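# Crack egg into white bowl, shells to green bowl

## Task

Break the egg open, tip its contents into the white bowl, and drop both shell halves into the dark green waste bowl. The egg contains only a single firm yolk, no white. Its shell splits around its middle if struck there or pressed hard there (by a fingertip, the table, etc.). Before the halves are separated, pressing like that closer to either end, or pressing much harder anywhere, crushes the egg and the task fails; after the crack the halves can be pulled apart. At the end both bowls must stand upright with their contents at rest, nothing may depend on the robot holding it in place, and the hand must have released everything and moved away.

## Robot and tools

Robot: a single arm ending in a five-finger right hand, with a wrist force-torque sensor at the flange. Nothing may leave the table, and a crushed egg fails the job.

Frames. Scene frame: origin on the table top below the arm base, +z up, +y to the left when facing along +x. The hand point is fixed to the palm, 0.05 m in front of it, where index pad and thumb tip meet in a pinch. Its own axes: +z along straightened fingers, +y out of the palm, +x across the palm toward the little finger. Straight fingers extend 0.06-0.07 m past it along +z. Across the palm the hand spans 0.08 m on the little-finger side and 0.02 m (thumb in front of palm) to 0.09 m on the thumb side. A wrist bracket on the little-finger side sits 0.03 m beyond the point along +y and 0.11 m across, and can collide.

The row (14 numbers, each in [-1, 1]), one list for the one arm: dx, dy, dz, rx, ry, rz, little, ring, middle, index, thumb_bend, thumb_turn, force_limit, speed.
- dx..rz are an offset, not a pose: a target expressed relative to the hand point pose printed in the most recent result that showed it (before any such result in the scene, and for second and later calls in one reply, relative to where the robot is when the action begins), along the hand point's own axes. Each row is counted from that same reference, not from the previous row. 1.0 = 0.6 m translation or 180 degrees; rx, ry, rz form one rotation vector. All zeros drives the hand back to the reference pose, so it is not a pause.
- little, ring, middle, index: absolute finger targets, +1 straight, -1 curled into the palm. thumb_bend: +1 straight, -1 fully bent. thumb_turn: +1 beside the palm, -1 in front of it facing the fingers. A pinch is roughly index -0.22, thumb_bend -0.75, thumb_turn -0.57.
- force_limit: closing stops at a fingertip load rising linearly from about 0 N at -1 to 10 N at +1 (15 N for the two thumb motors); it never limits opening. speed: near zero at -1 up to full at +1, where a full finger stroke takes 0.6 s.

Tools.
- execute_actions {actions, pictures}: actions holds at most one item. Empty list = look only (returns state and pictures). An action {rows: up to 15 rows, steps: up to 15, default 15}; each step is 1/30 s, one row per step, the final row repeated to fill; an action needs at least 9 steps. A wait {steps: up to 300} sends nothing and ends that many steps after the previous result, your reply time included. pictures true forces images. A rejected call moves nothing.
- move {target, speed, stop_force}: target is one 14-number row with the same offset reference as above; the hand numbers are sent at the start. The hand point travels a straight path lasting 0.5-10 s (cut off at 10 s). speed is the path's top speed in m/s, 0.002-0.5, default 0.25; rotation up to twice that in rad/s. The path does not avoid obstacles and the real hand can lag, stray or overshoot speed, notably with the arm near straight. stop_force (9-40 N, optional, not allowed in the first 0.2 s) ends the path when the wrist sensor feels that much added push opposite the motion for 2 steps; the hand then backs to its pose 2 steps earlier and holds. Peak force can still be double or more, so approach very slowly; it is unreliable on moves that rotate, and should be omitted when moving away from something being pressed. The result adds a move: line with the ending (done, off_target, moving, held, fault, or contact when stop_force triggered) and limits (paced = pose clipped; held = a check blocked steps) plus distance to target.
- wait {seconds 0-10}: lets time pass, nothing new sent.
- zoom_image {camera, region [x0,y0,x1,y1] pixels, at most 504x504}: enlarged view of the latest image. Cameras: cam_head_left, cam_head_right, cam_high, cam_low (672x504), cam_wrist (504x504 fisheye).
- show_instructions: shows the reference images.


Timing. Each action's result is captured 9 steps before it ends; those steps then run during your reply. Motion commands are smoothed (about 0.17 s lag) and each step is clipped to 100 mm and 16 degrees from the measured pose, so far targets may need several calls; check the printed pose. Joint speed and acceleration are limited. Fingers keep moving after an action until they reach target or force_limit, then lock (holding at least 15 N). Resending identical numbers keeps a grip; to open, send a more open target. Close slowly (speed -0.9 or below) for gentle grips. With the thumb in front of the palm the whole hand can wrap objects 0.035-0.08 m wide.

Results. State gives hand point position (m), quaternion wxyz and velocities in the scene frame. hand_measured, hand_stopped_by (moving, target, force, stalled, fault), hand_load_n (positive = pushed open) list six values in row order; loads near 0 mean a lost grip. Wrist force/torque are in hand axes, with a few N offset, noise and saturation near 50 N. HELD marks steps the clearance check altered; pose unreachable means the same. Hand target shows the pose being driven to.

Avoid. A stiff arm: pushing even slightly past contact can trigger a fault stop. A joint torque over its limit (24.9 N m on wrist joints, 133 on others) or 150 N external force halts the arm 10 s. Motors overheating past 85 °C brake the arm. Drops, slams, hard hits and knocking items off the table are penalised; loose objects may get brief pushes.

Each tool is called after "Request:" as a command line: name --argument value for each argument, lists and objects as JSON in quotes; but a table of rows of numbers goes row by row, as --pt "numbers of a row", without its own name.

Reference images:

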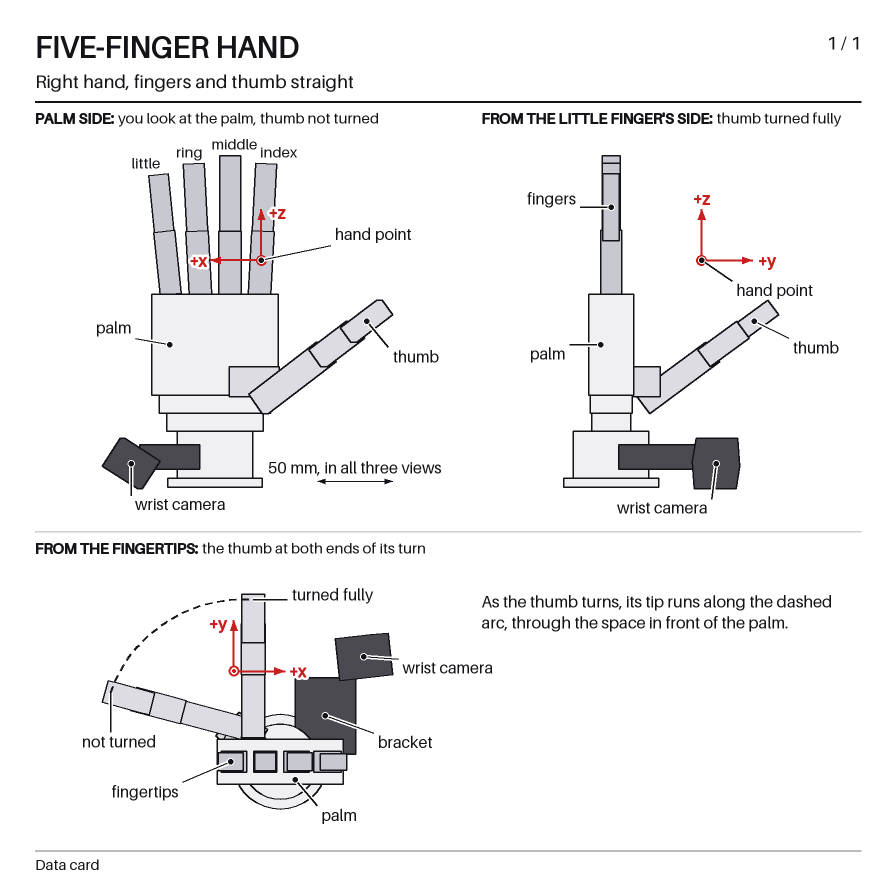

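## Session

Request:
execute_actions --actions '[]'

Scene clock: 0.00 s of 6600.00 s.
end_effector_position=(+0.6553, +0.0522, +0.3653) hand_measured=(+1.000, +1.000, +1.000, +1.000, +1.000, +1.000) hand_load_n=(+0.0, +0.0, +0.0, +0.0, +0.0, +0.0) hand_stopped_by=(target, target, target, target, target, target) hand_force_limit=0.00 hand_speed=-0.80 end_effector_quat_wxyz=(+0.572, +0.450, +0.679, -0.097) end_effector_velocity=(+0.000, -0.001, +0.000) end_effector_angular_velocity=(+0.000, -0.001, -0.002)
Joint positions: [ 0.226 -0.723  1.966 -1.438  2.439 -1.48 ]
Joint velocities: [-0.    -0.    -0.    -0.001  0.001  0.   ]
Joint torques (N m, as the arm reports them, + toward a larger angle): no reading
Wrist force (N, on the end effector, along its own x y z axes, offset not removed): no reading
Wrist torque (N m, same axes, about the end effector's origin, offset not removed): no reading
Hand target: +0.655, +0.052, +0.365; +0.572, +0.450, +0.679, -0.097

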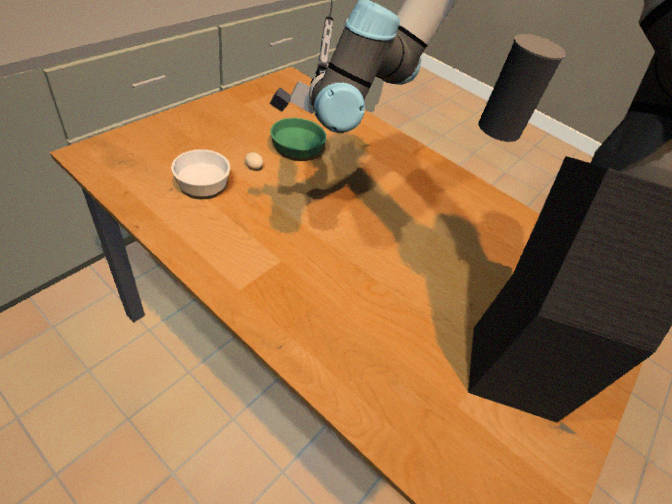

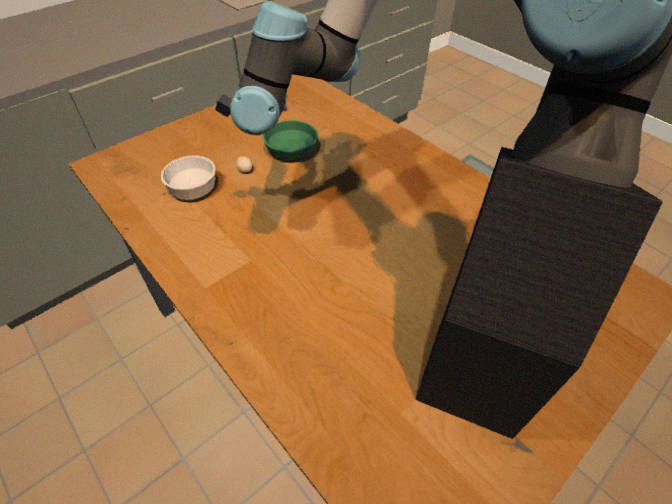

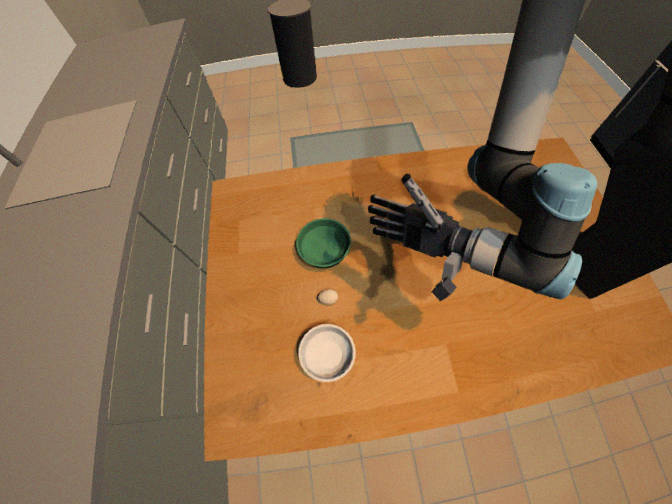

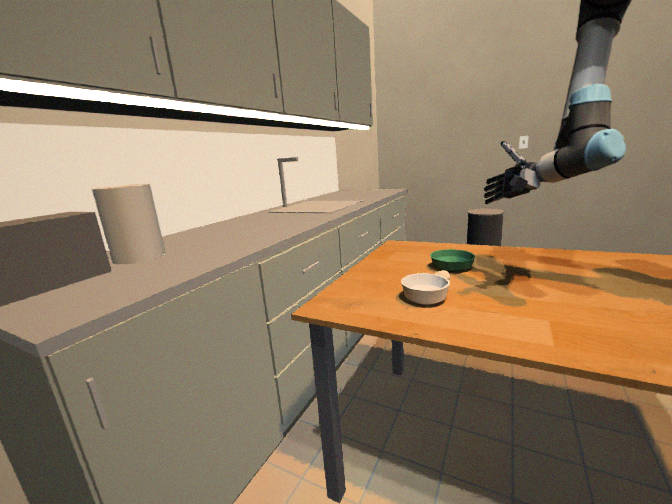

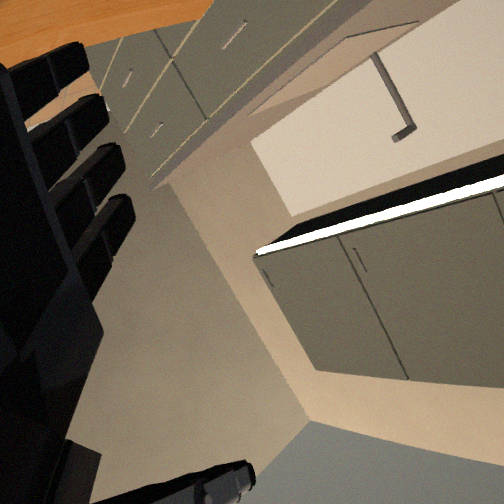

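Request:
zoom_image --camera "cam_high" --region '[260, 200, 420, 400]'

Request:
zoom_image --camera "cam_head_left" --region '[160, 100, 340, 210]'

Region (260, 200, 420, 400) of cam_high's 672x504 image, scaled by 2.520, with more detail than that image has; it fills the left 403 columns of this view, and the rest is white.

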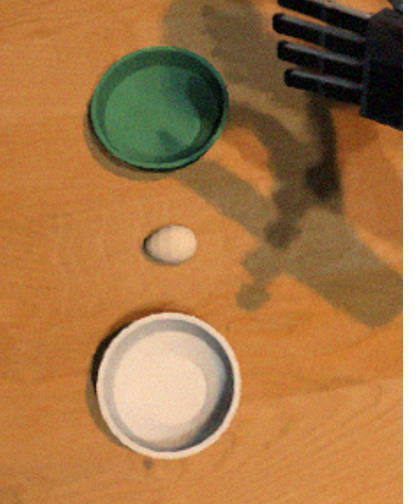

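Region (160, 100, 340, 210) of cam_head_left's 672x504 image, scaled by 2.800, with more detail than that image has.

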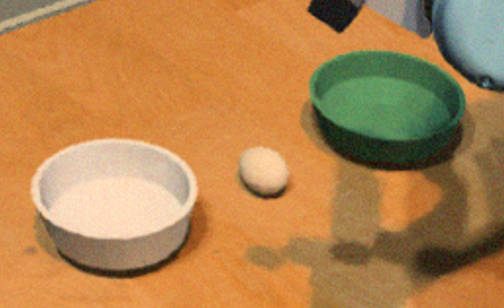

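Request:
move --target '[0.321,0.018,0.218,0.122,0.257,-0.457,0.5,0.5,0.5,0.5,0.6,-0.8,-0.5,0]'

Scene clock: 6.17 s of 6600.00 s.
end_effector_position=(+0.7634, +0.0701, +0.1603) hand_measured=(+0.500, +0.500, +0.500, +0.500, +0.600, -0.800) hand_load_n=(+0.0, +0.0, +0.0, +0.0, +0.0, +0.0) hand_stopped_by=(target, target, target, target, target, target) hand_force_limit=-0.50 hand_speed=0.00 end_effector_quat_wxyz=(+0.054, -0.018, +0.927, -0.371) end_effector_velocity=(+0.004, -0.000, -0.000) end_effector_angular_velocity=(+0.008, -0.006, +0.001)
Joint positions: [ 0.194  0.112  0.045  0.961  2.779 -1.79 ]
Joint velocities: [-0.002  0.045 -0.101  0.042 -0.009 -0.01 ]
Joint torques (N m, as the arm reports them, + toward a larger angle): [ 17.84 -48.59 -18.81   3.49  -1.23  -1.43]
Wrist force (N, on the end effector, along its own x y z axes, offset not removed): [0.8 -1.7 5.5]
Wrist torque (N m, same axes, about the end effector's origin, offset not removed): [-0.57 -0.23 0.04]
Hand target: +0.764, +0.070, +0.160; +0.055, -0.018, +0.927, -0.370
Off the commanded pose: 0.001 m, 7 deg.
elbow stopped short: the move would have taken joint 3 (elbow) straighter than the controller allows; a more bent joint 3 avoids this.
Kept back: nothing.
move: off_target
camera_calibration (this result's frames):
cam_wrist: T_world_to_cam=[[0.126554, 0.737213, -0.663703, -0.0423326], [0.780576, 0.338864, 0.525235, -0.70836], [0.612115, -0.584542, -0.532566, -0.209563], [0, 0, 0, 1]] pos_world=[0.686563, 0.148747, 0.232353]

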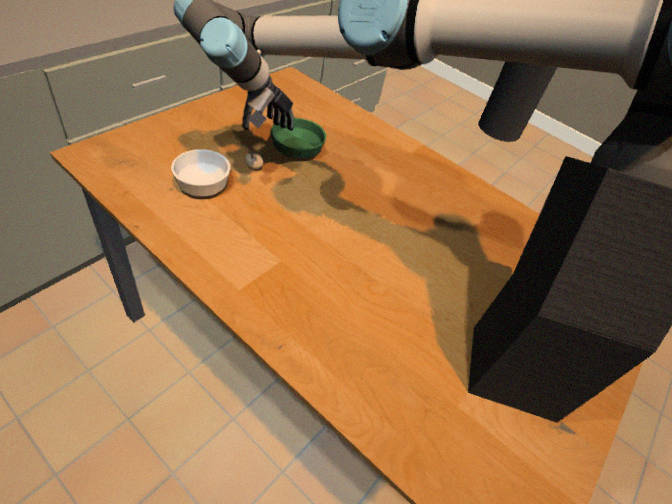

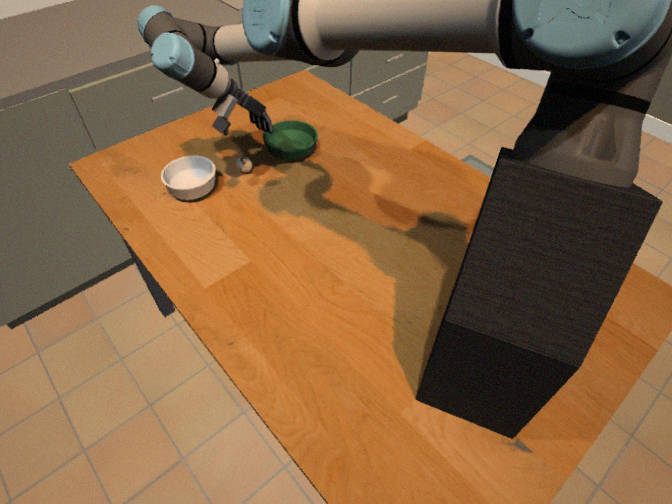

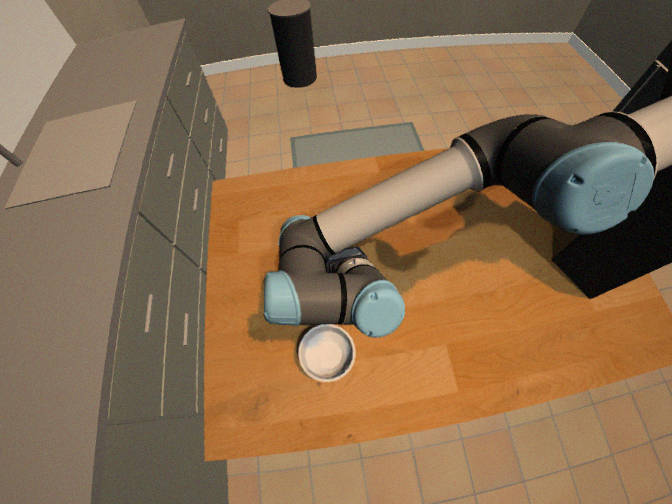

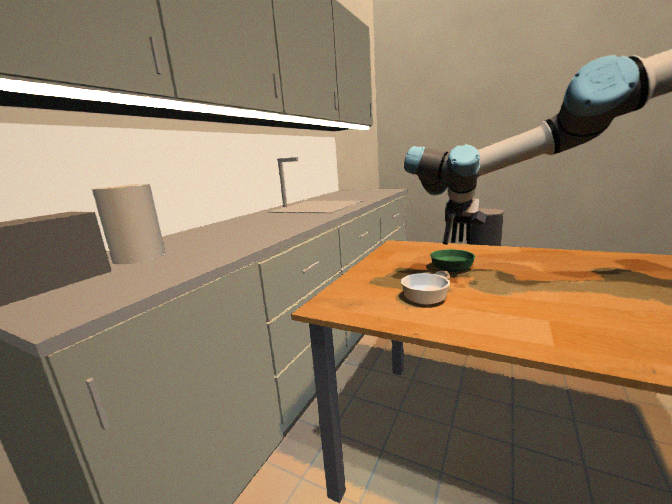

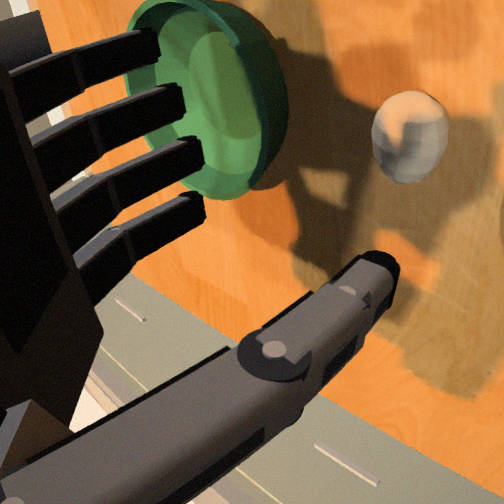

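Request:
move --target '[0.02,0,0,-0.015,-0.317,-0.356,0.5,0.5,0.5,0.5,0.8,-0.9,-0.5,0]'

Scene clock: 10.77 s of 6600.00 s.
end_effector_position=(+0.7517, +0.0690, +0.1592) hand_measured=(+0.500, +0.500, +0.500, +0.500, +0.800, -0.900) hand_load_n=(+0.0, +0.0, +0.0, +0.0, +0.0, +0.0) hand_stopped_by=(target, target, target, target, target, target) hand_force_limit=-0.50 hand_speed=0.00 end_effector_quat_wxyz=(-0.270, +0.652, -0.654, +0.272) end_effector_velocity=(-0.001, -0.000, -0.000) end_effector_angular_velocity=(-0.001, +0.003, +0.013)
Joint positions: [-0.032 -0.593  1.296 -0.195  1.713 -3.572]
Joint velocities: [-0.002  0.    -0.003  0.009 -0.009 -0.01 ]
Joint torques (N m, as the arm reports them, + toward a larger angle): [ 11.28 -40.32 -17.22   1.79  -2.59  -1.4 ]
Wrist force (N, on the end effector, along its own x y z axes, offset not removed): [-1.1 -0.2 -0.9]
Wrist torque (N m, same axes, about the end effector's origin, offset not removed): [-0.08 0.45 -0.10]
Hand target: +0.752, +0.069, +0.159; -0.271, +0.653, -0.653, +0.271
Off the commanded pose: 0.000 m, 0 deg.
Kept back: nothing.
move: done; limits=paced
camera_calibration (this result's frames):
cam_wrist: T_world_to_cam=[[-0.710248, 0.12248, -0.693214, 0.635381], [-0.288777, 0.847381, 0.445592, 0.0831229], [0.641993, 0.516666, -0.566482, -0.296715], [0, 0, 0, 1]] pos_world=[0.665771, 0.00504419, 0.235332]

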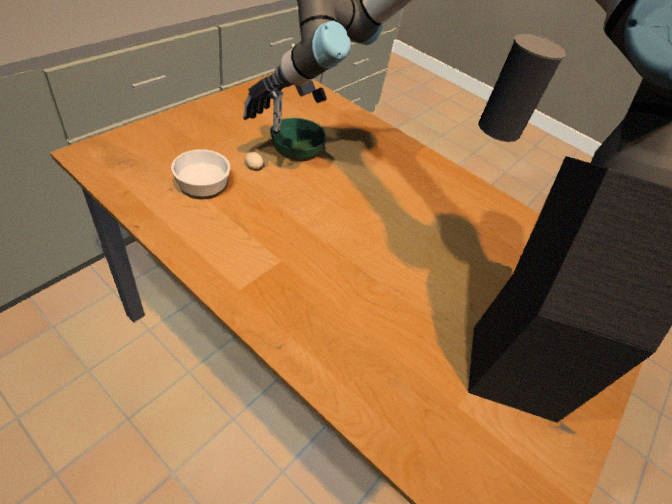

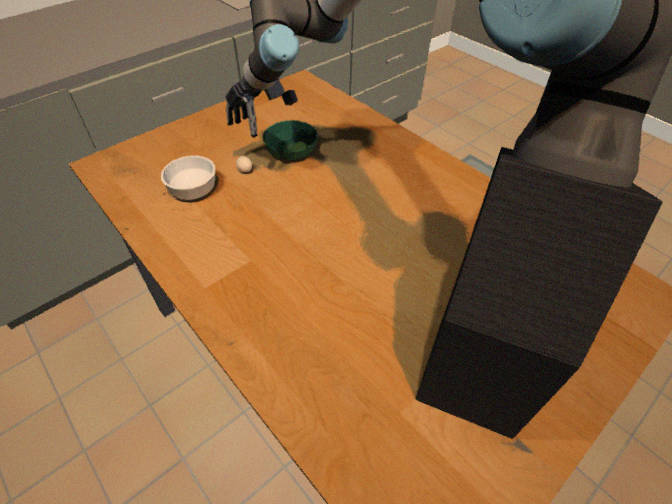

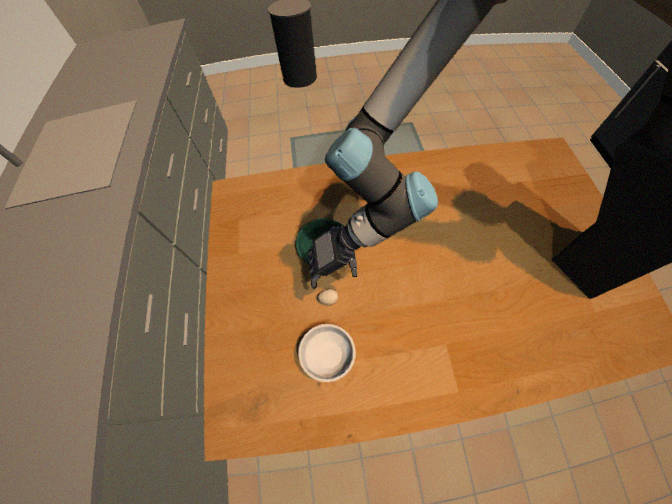

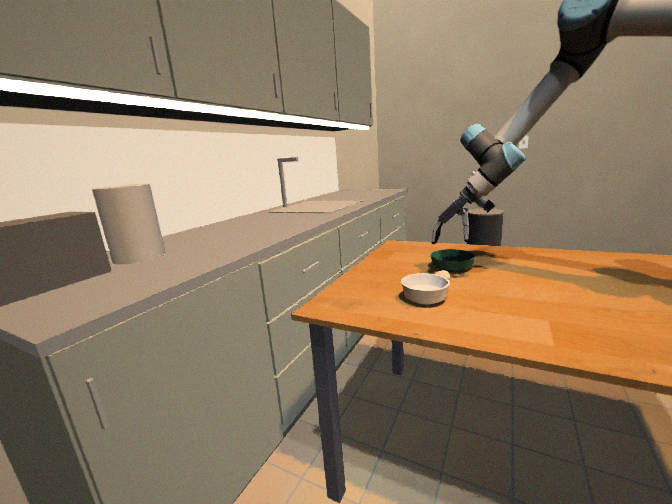

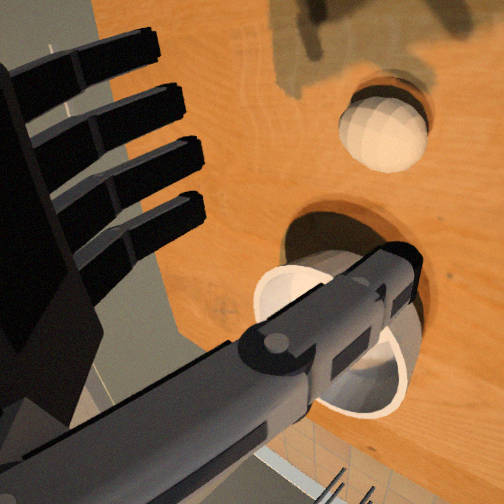

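Request:
move --target '[0,0.035,0.06,0,-0.354,-0.354,0.3,0.3,0.3,0.3,0.5,-0.9,-0.5,0]'

Scene clock: 14.83 s of 6600.00 s.
end_effector_position=(+0.7609, +0.0692, +0.1191) hand_measured=(+0.300, +0.300, +0.300, +0.300, +0.500, -0.900) hand_load_n=(+0.0, +0.0, +0.0, +0.0, +0.0, +0.0) hand_stopped_by=(target, target, target, target, target, target) hand_force_limit=-0.50 hand_speed=0.00 end_effector_quat_wxyz=(-0.362, +0.925, -0.020, +0.112) end_effector_velocity=(-0.000, +0.000, -0.001) end_effector_angular_velocity=(-0.008, -0.006, +0.013)
Joint positions: [-0.137  0.029  0.035  1.176  1.165 -4.989]
Joint velocities: [ 0.002  0.001 -0.001  0.002  0.006 -0.014]
Joint torques (N m, as the arm reports them, + toward a larger angle): [ 40.56 -47.4  -19.37   3.81   1.49  -1.37]
Wrist force (N, on the end effector, along its own x y z axes, offset not removed): [3.5 1.5 0.7]
Wrist torque (N m, same axes, about the end effector's origin, offset not removed): [0.37 -0.21 0.35]
Hand target: +0.761, +0.069, +0.119; -0.361, +0.925, -0.019, +0.113
Off the commanded pose: 0.002 m, 13 deg.
elbow stopped short: the move would have taken joint 3 (elbow) straighter than the controller allows; a more bent joint 3 avoids this.
Kept back: nothing.
move: off_target
camera_calibration (this result's frames):
cam_wrist: T_world_to_cam=[[-0.077044, -0.726721, -0.682599, 0.189675], [-0.945111, -0.164813, 0.282139, 0.692406], [-0.317538, 0.666869, -0.674133, 0.407078], [0, 0, 0, 1]] pos_world=[0.798276, -0.0195095, 0.208541]

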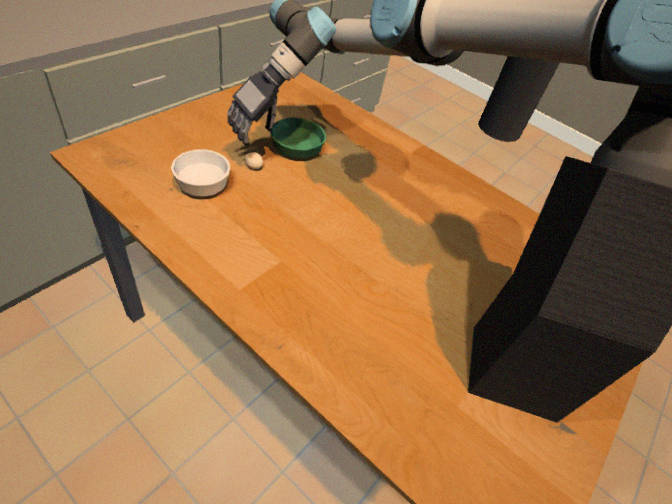

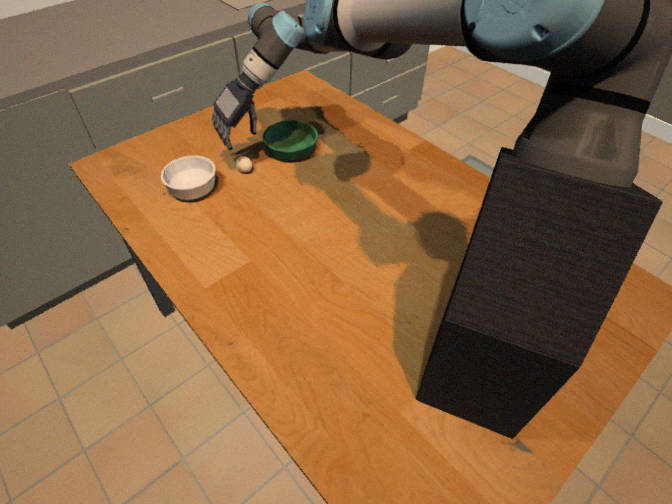

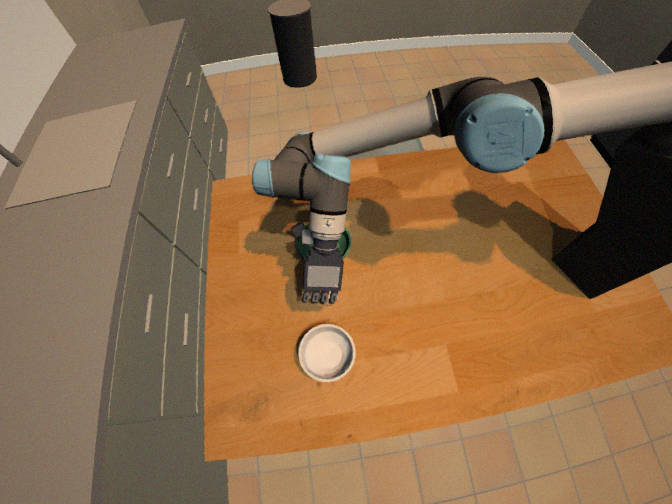

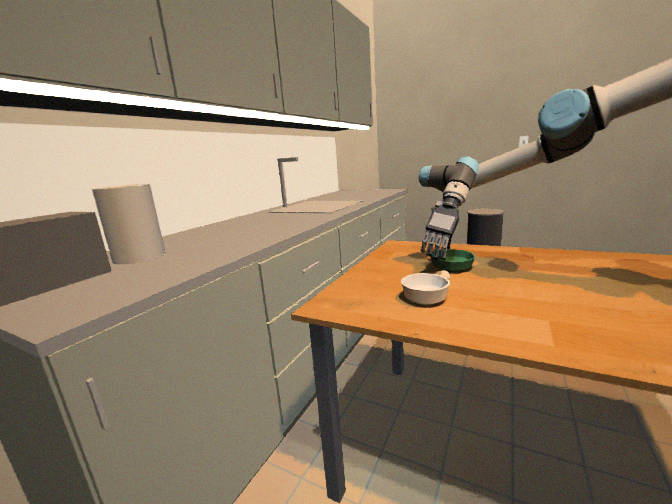

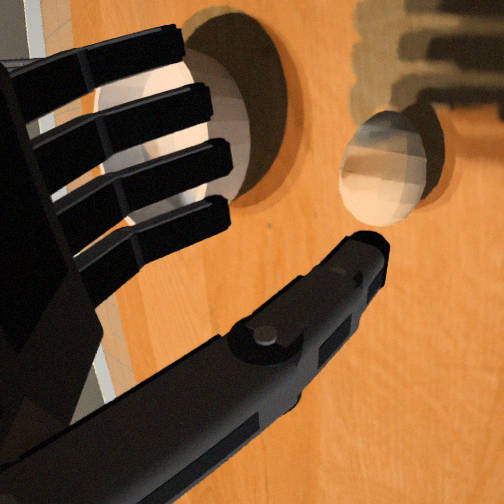

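Request:
move --target '[0,0.02,0.03,-0.006,0.065,0.153,0.3,0.3,0.3,0.3,0.5,-0.9,-0.5,0]'

Scene clock: 17.10 s of 6600.00 s.
end_effector_position=(+0.7655, +0.0723, +0.0982) hand_measured=(+0.300, +0.300, +0.300, +0.300, +0.500, -0.900) hand_load_n=(+0.0, +0.0, +0.0, +0.0, +0.0, +0.0) hand_stopped_by=(target, target, target, target, target, target) hand_force_limit=-0.50 hand_speed=0.00 end_effector_quat_wxyz=(-0.365, +0.881, -0.277, +0.115) end_effector_velocity=(-0.000, +0.001, -0.001) end_effector_angular_velocity=(-0.001, -0.014, -0.010)
Joint positions: [-0.158 -0.159  0.452  0.737  1.174 -4.441]
Joint velocities: [-0.001 -0.025  0.056 -0.05  -0.003  0.005]
Joint torques (N m, as the arm reports them, + toward a larger angle): [ 13.61 -62.23  -6.97   0.66  -3.31   1.75]
Wrist force (N, on the end effector, along its own x y z axes, offset not removed): [-1.9 3.5 2.6]
Wrist torque (N m, same axes, about the end effector's origin, offset not removed): [0.31 0.15 0.23]
Hand target: +0.765, +0.072, +0.098; -0.365, +0.881, -0.277, +0.116
Off the commanded pose: 0.000 m, 0 deg.
Kept back: nothing.
move: done
camera_calibration (this result's frames):
cam_wrist: T_world_to_cam=[[-0.505527, -0.51411, -0.692916, 0.491686], [-0.860762, 0.245189, 0.446062, 0.592857], [-0.0594298, 0.821932, -0.566476, 0.173043], [0, 0, 0, 1]] pos_world=[0.769153, -0.0348109, 0.174271]

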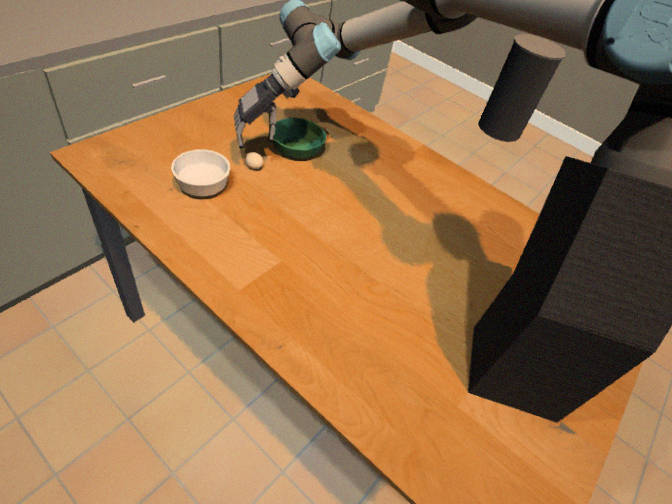

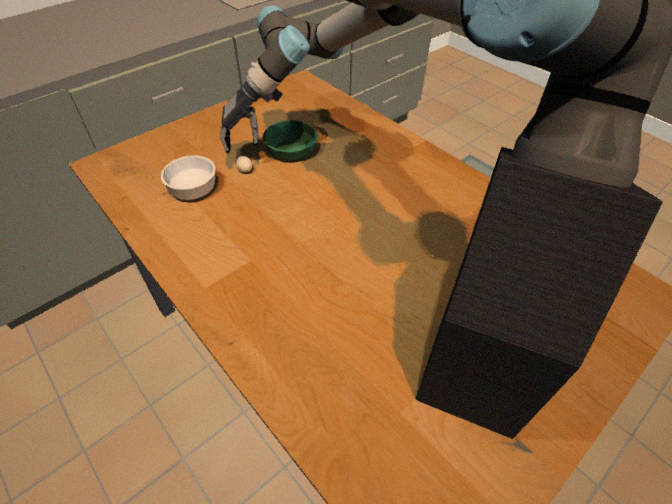

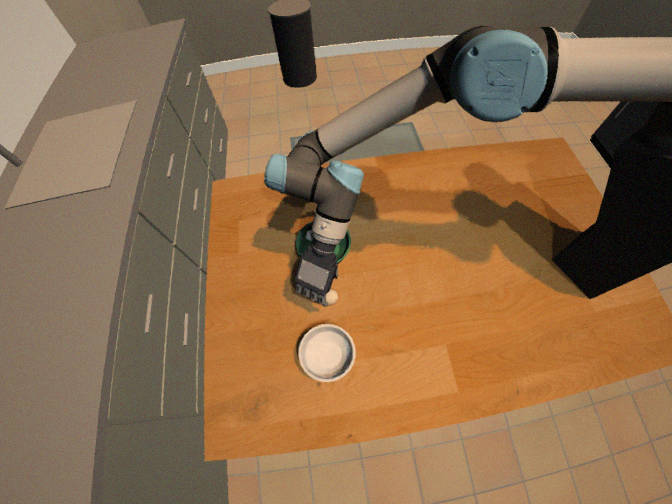

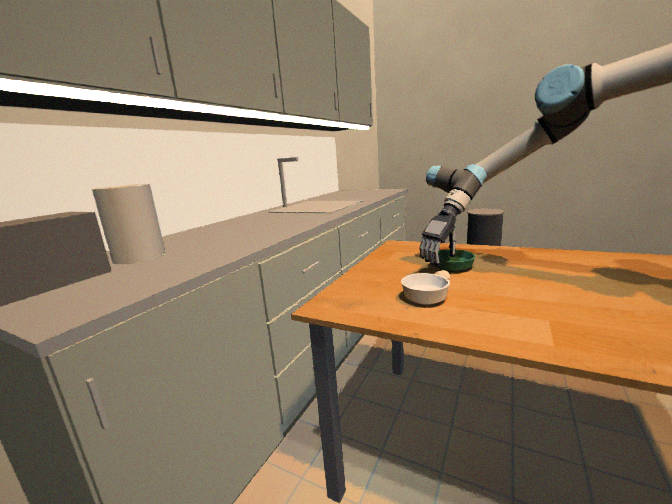

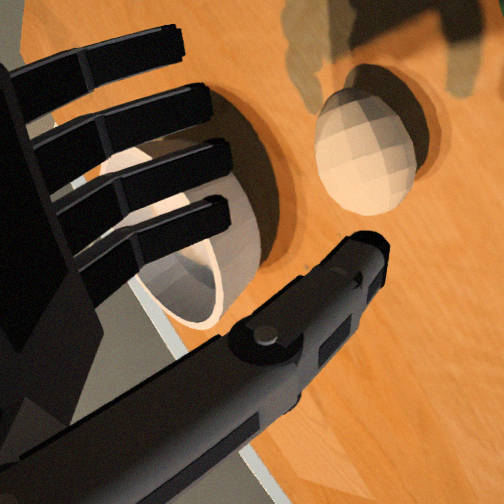

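Request:
move --target '[0,0.057,0.057,0,0,0,0.3,0.3,0.3,0.3,0.5,-0.9,-0.5,0]' --speed 0.05

Request:
zoom_image --camera "cam_head_left" --region '[190, 80, 330, 190]'

Scene clock: 18.87 s of 6600.00 s.
end_effector_position=(+0.7653, +0.0724, +0.0501) hand_measured=(+0.300, +0.300, +0.300, +0.300, +0.500, -0.900) hand_load_n=(+0.0, +0.0, +0.0, +0.0, +0.0, +0.0) hand_stopped_by=(target, target, target, target, target, target) hand_force_limit=-0.50 hand_speed=0.00 end_effector_quat_wxyz=(-0.365, +0.881, -0.277, +0.115) end_effector_velocity=(+0.001, -0.000, -0.002) end_effector_angular_velocity=(+0.001, +0.002, +0.003)
Joint positions: [-0.181  0.001  0.227  0.809  1.162 -4.463]
Joint velocities: [-0.001  0.031 -0.062  0.034 -0.001 -0.003]
Joint torques (N m, as the arm reports them, + toward a larger angle): [ 13.64 -45.52 -19.22   3.78  -3.19  -1.21]
Wrist force (N, on the end effector, along its own x y z axes, offset not removed): [0.7 1.1 0.8]
Wrist torque (N m, same axes, about the end effector's origin, offset not removed): [0.09 -0.07 -0.08]
Hand target: +0.765, +0.072, +0.050; -0.365, +0.881, -0.277, +0.115
Off the commanded pose: 0.000 m, 0 deg.
Kept back: nothing.
move: done
camera_calibration (this result's frames):
cam_wrist: T_world_to_cam=[[-0.50531, -0.514017, -0.693144, 0.458183], [-0.860943, 0.245716, 0.445422, 0.61423], [-0.0586381, 0.821834, -0.566702, 0.145109], [0, 0, 0, 1]] pos_world=[0.76885, -0.0346675, 0.126229]

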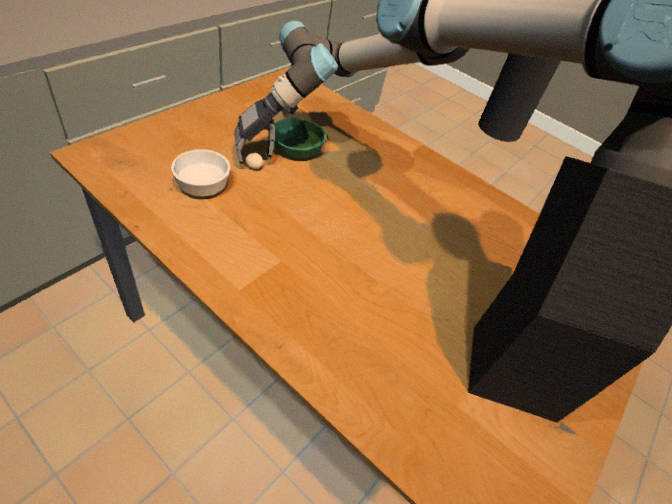

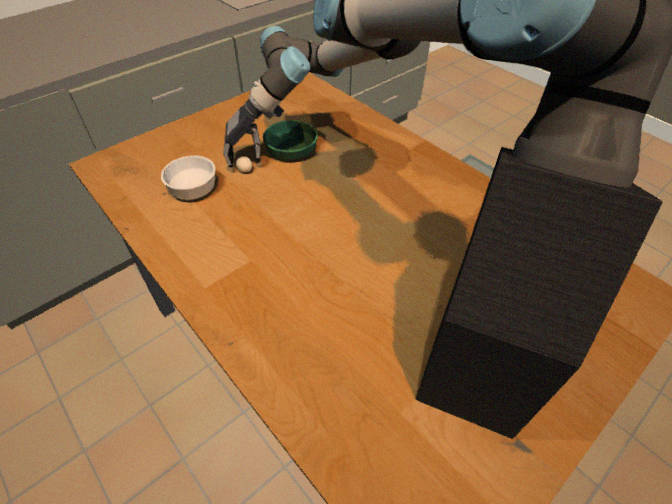

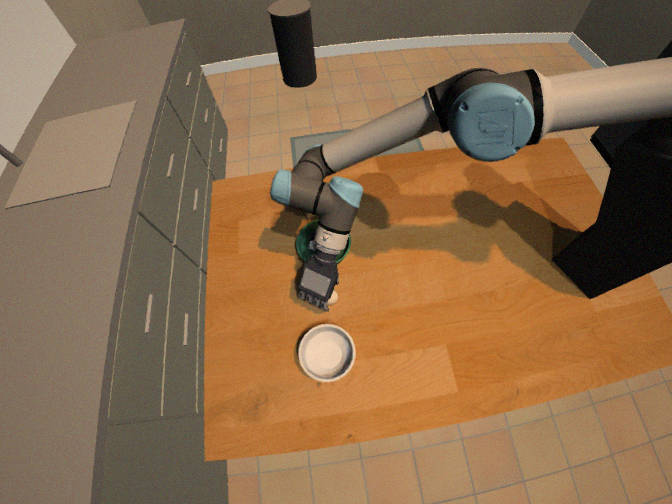

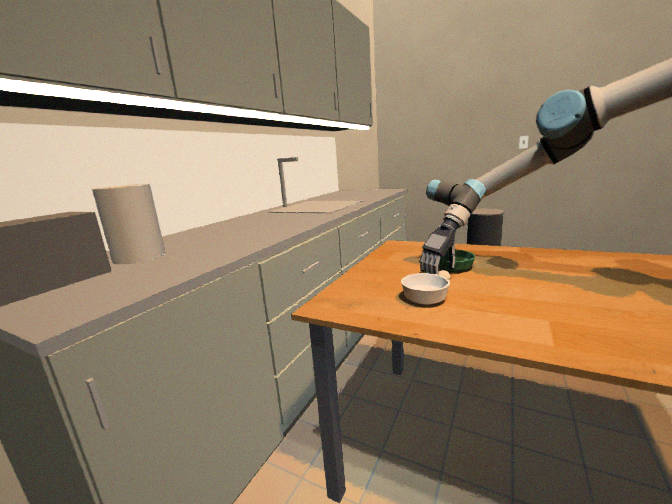

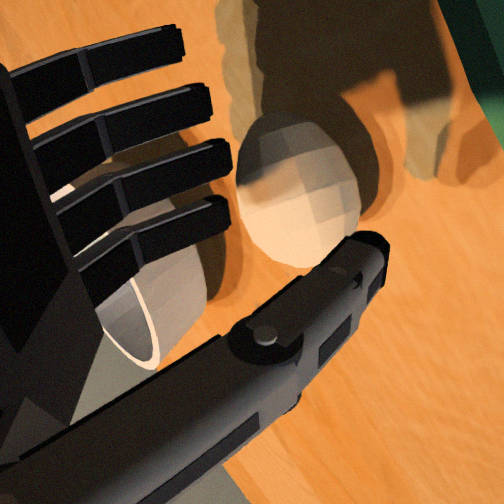

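Region (190, 80, 330, 190) of cam_head_left's 672x504 image, scaled by 3.600, with more detail than that image has; it fills the top 396 rows of this view, and the rest is white.

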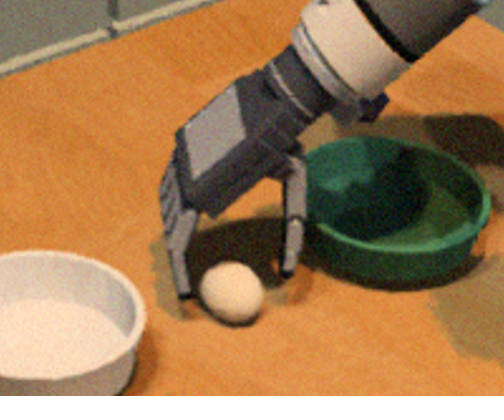

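Request:
move --target '[-0.008,0.012,0.03,0.07,0,0,0.3,0.3,0.3,0.3,0.5,-1,-0.5,0]' --speed 0.03

Request:
zoom_image --camera "cam_head_left" --region '[190, 80, 330, 190]'

Scene clock: 23.17 s of 6600.00 s.
end_effector_position=(+0.7657, +0.0814, +0.0324) hand_measured=(+0.300, +0.300, +0.300, +0.300, +0.500, -1.000) hand_load_n=(+0.0, +0.0, +0.0, +0.0, +0.0, +0.0) hand_stopped_by=(target, target, target, target, target, target) hand_force_limit=-0.50 hand_speed=0.00 end_effector_quat_wxyz=(-0.459, +0.836, -0.262, +0.145) end_effector_velocity=(+0.000, +0.000, -0.001) end_effector_angular_velocity=(+0.009, -0.008, -0.000)
Joint positions: [-0.252  0.013  0.301  0.702  0.913 -4.504]
Joint velocities: [-0.004  0.005 -0.004 -0.002 -0.014 -0.002]
Joint torques (N m, as the arm reports them, + toward a larger angle): [ 13.44 -42.65 -18.35   0.93  -3.62  -1.25]
Wrist force (N, on the end effector, along its own x y z axes, offset not removed): [-1.4 -0.3 1.0]
Wrist torque (N m, same axes, about the end effector's origin, offset not removed): [-0.01 0.35 -0.11]
Hand target: +0.766, +0.081, +0.032; -0.460, +0.836, -0.262, +0.145
Off the commanded pose: 0.000 m, 0 deg.
Kept back: nothing.
move: done
camera_calibration (this result's frames):
cam_wrist: T_world_to_cam=[[-0.409687, -0.377011, -0.830674, 0.370811], [-0.912222, 0.172064, 0.371813, 0.667902], [0.00275174, 0.910086, -0.41441, 0.0685393], [0, 0, 0, 1]] pos_world=[0.761003, -0.0374989, 0.0880917]

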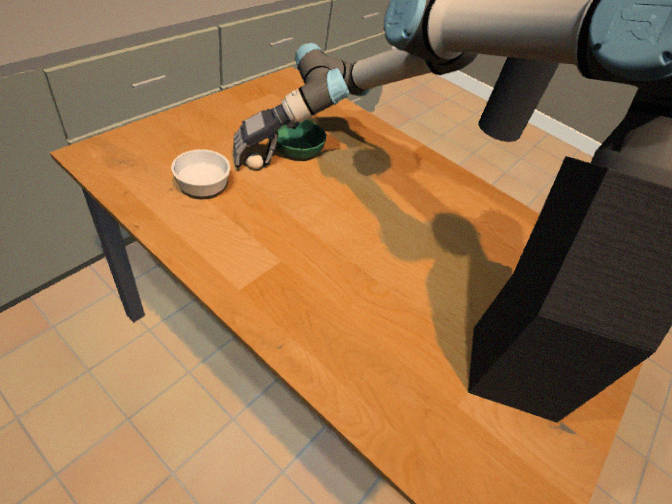

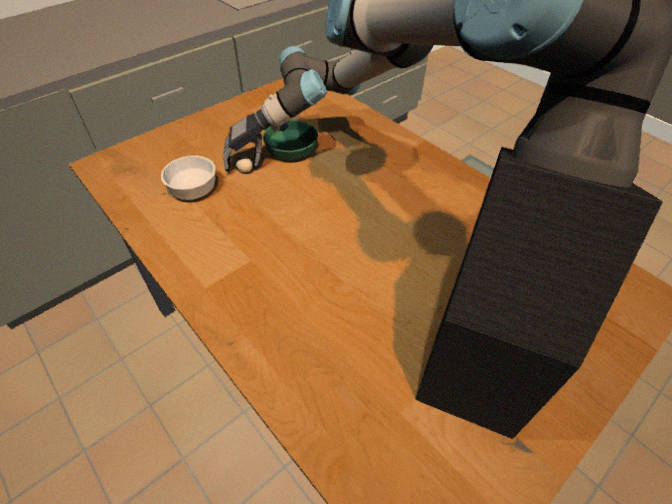

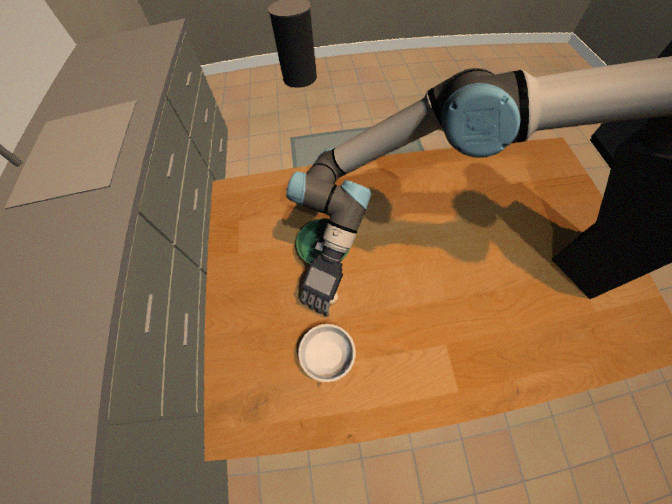

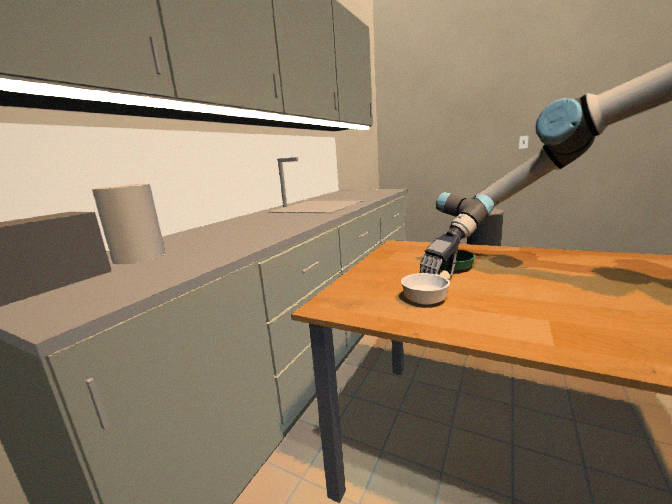

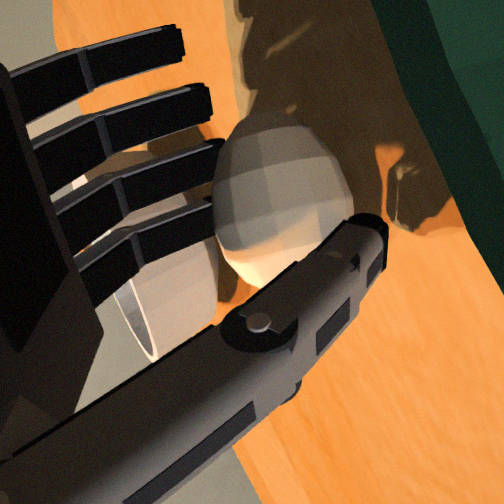

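Region (190, 80, 330, 190) of cam_head_left's 672x504 image, scaled by 3.600, with more detail than that image has; it fills the top 396 rows of this view, and the rest is white.

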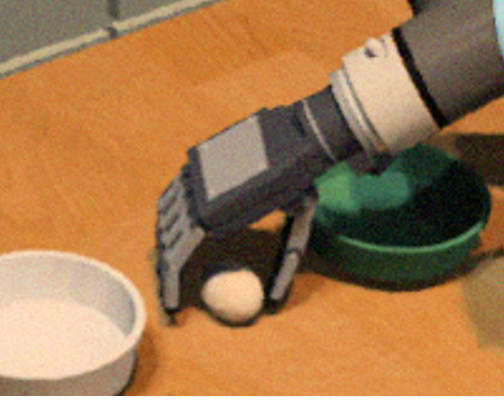

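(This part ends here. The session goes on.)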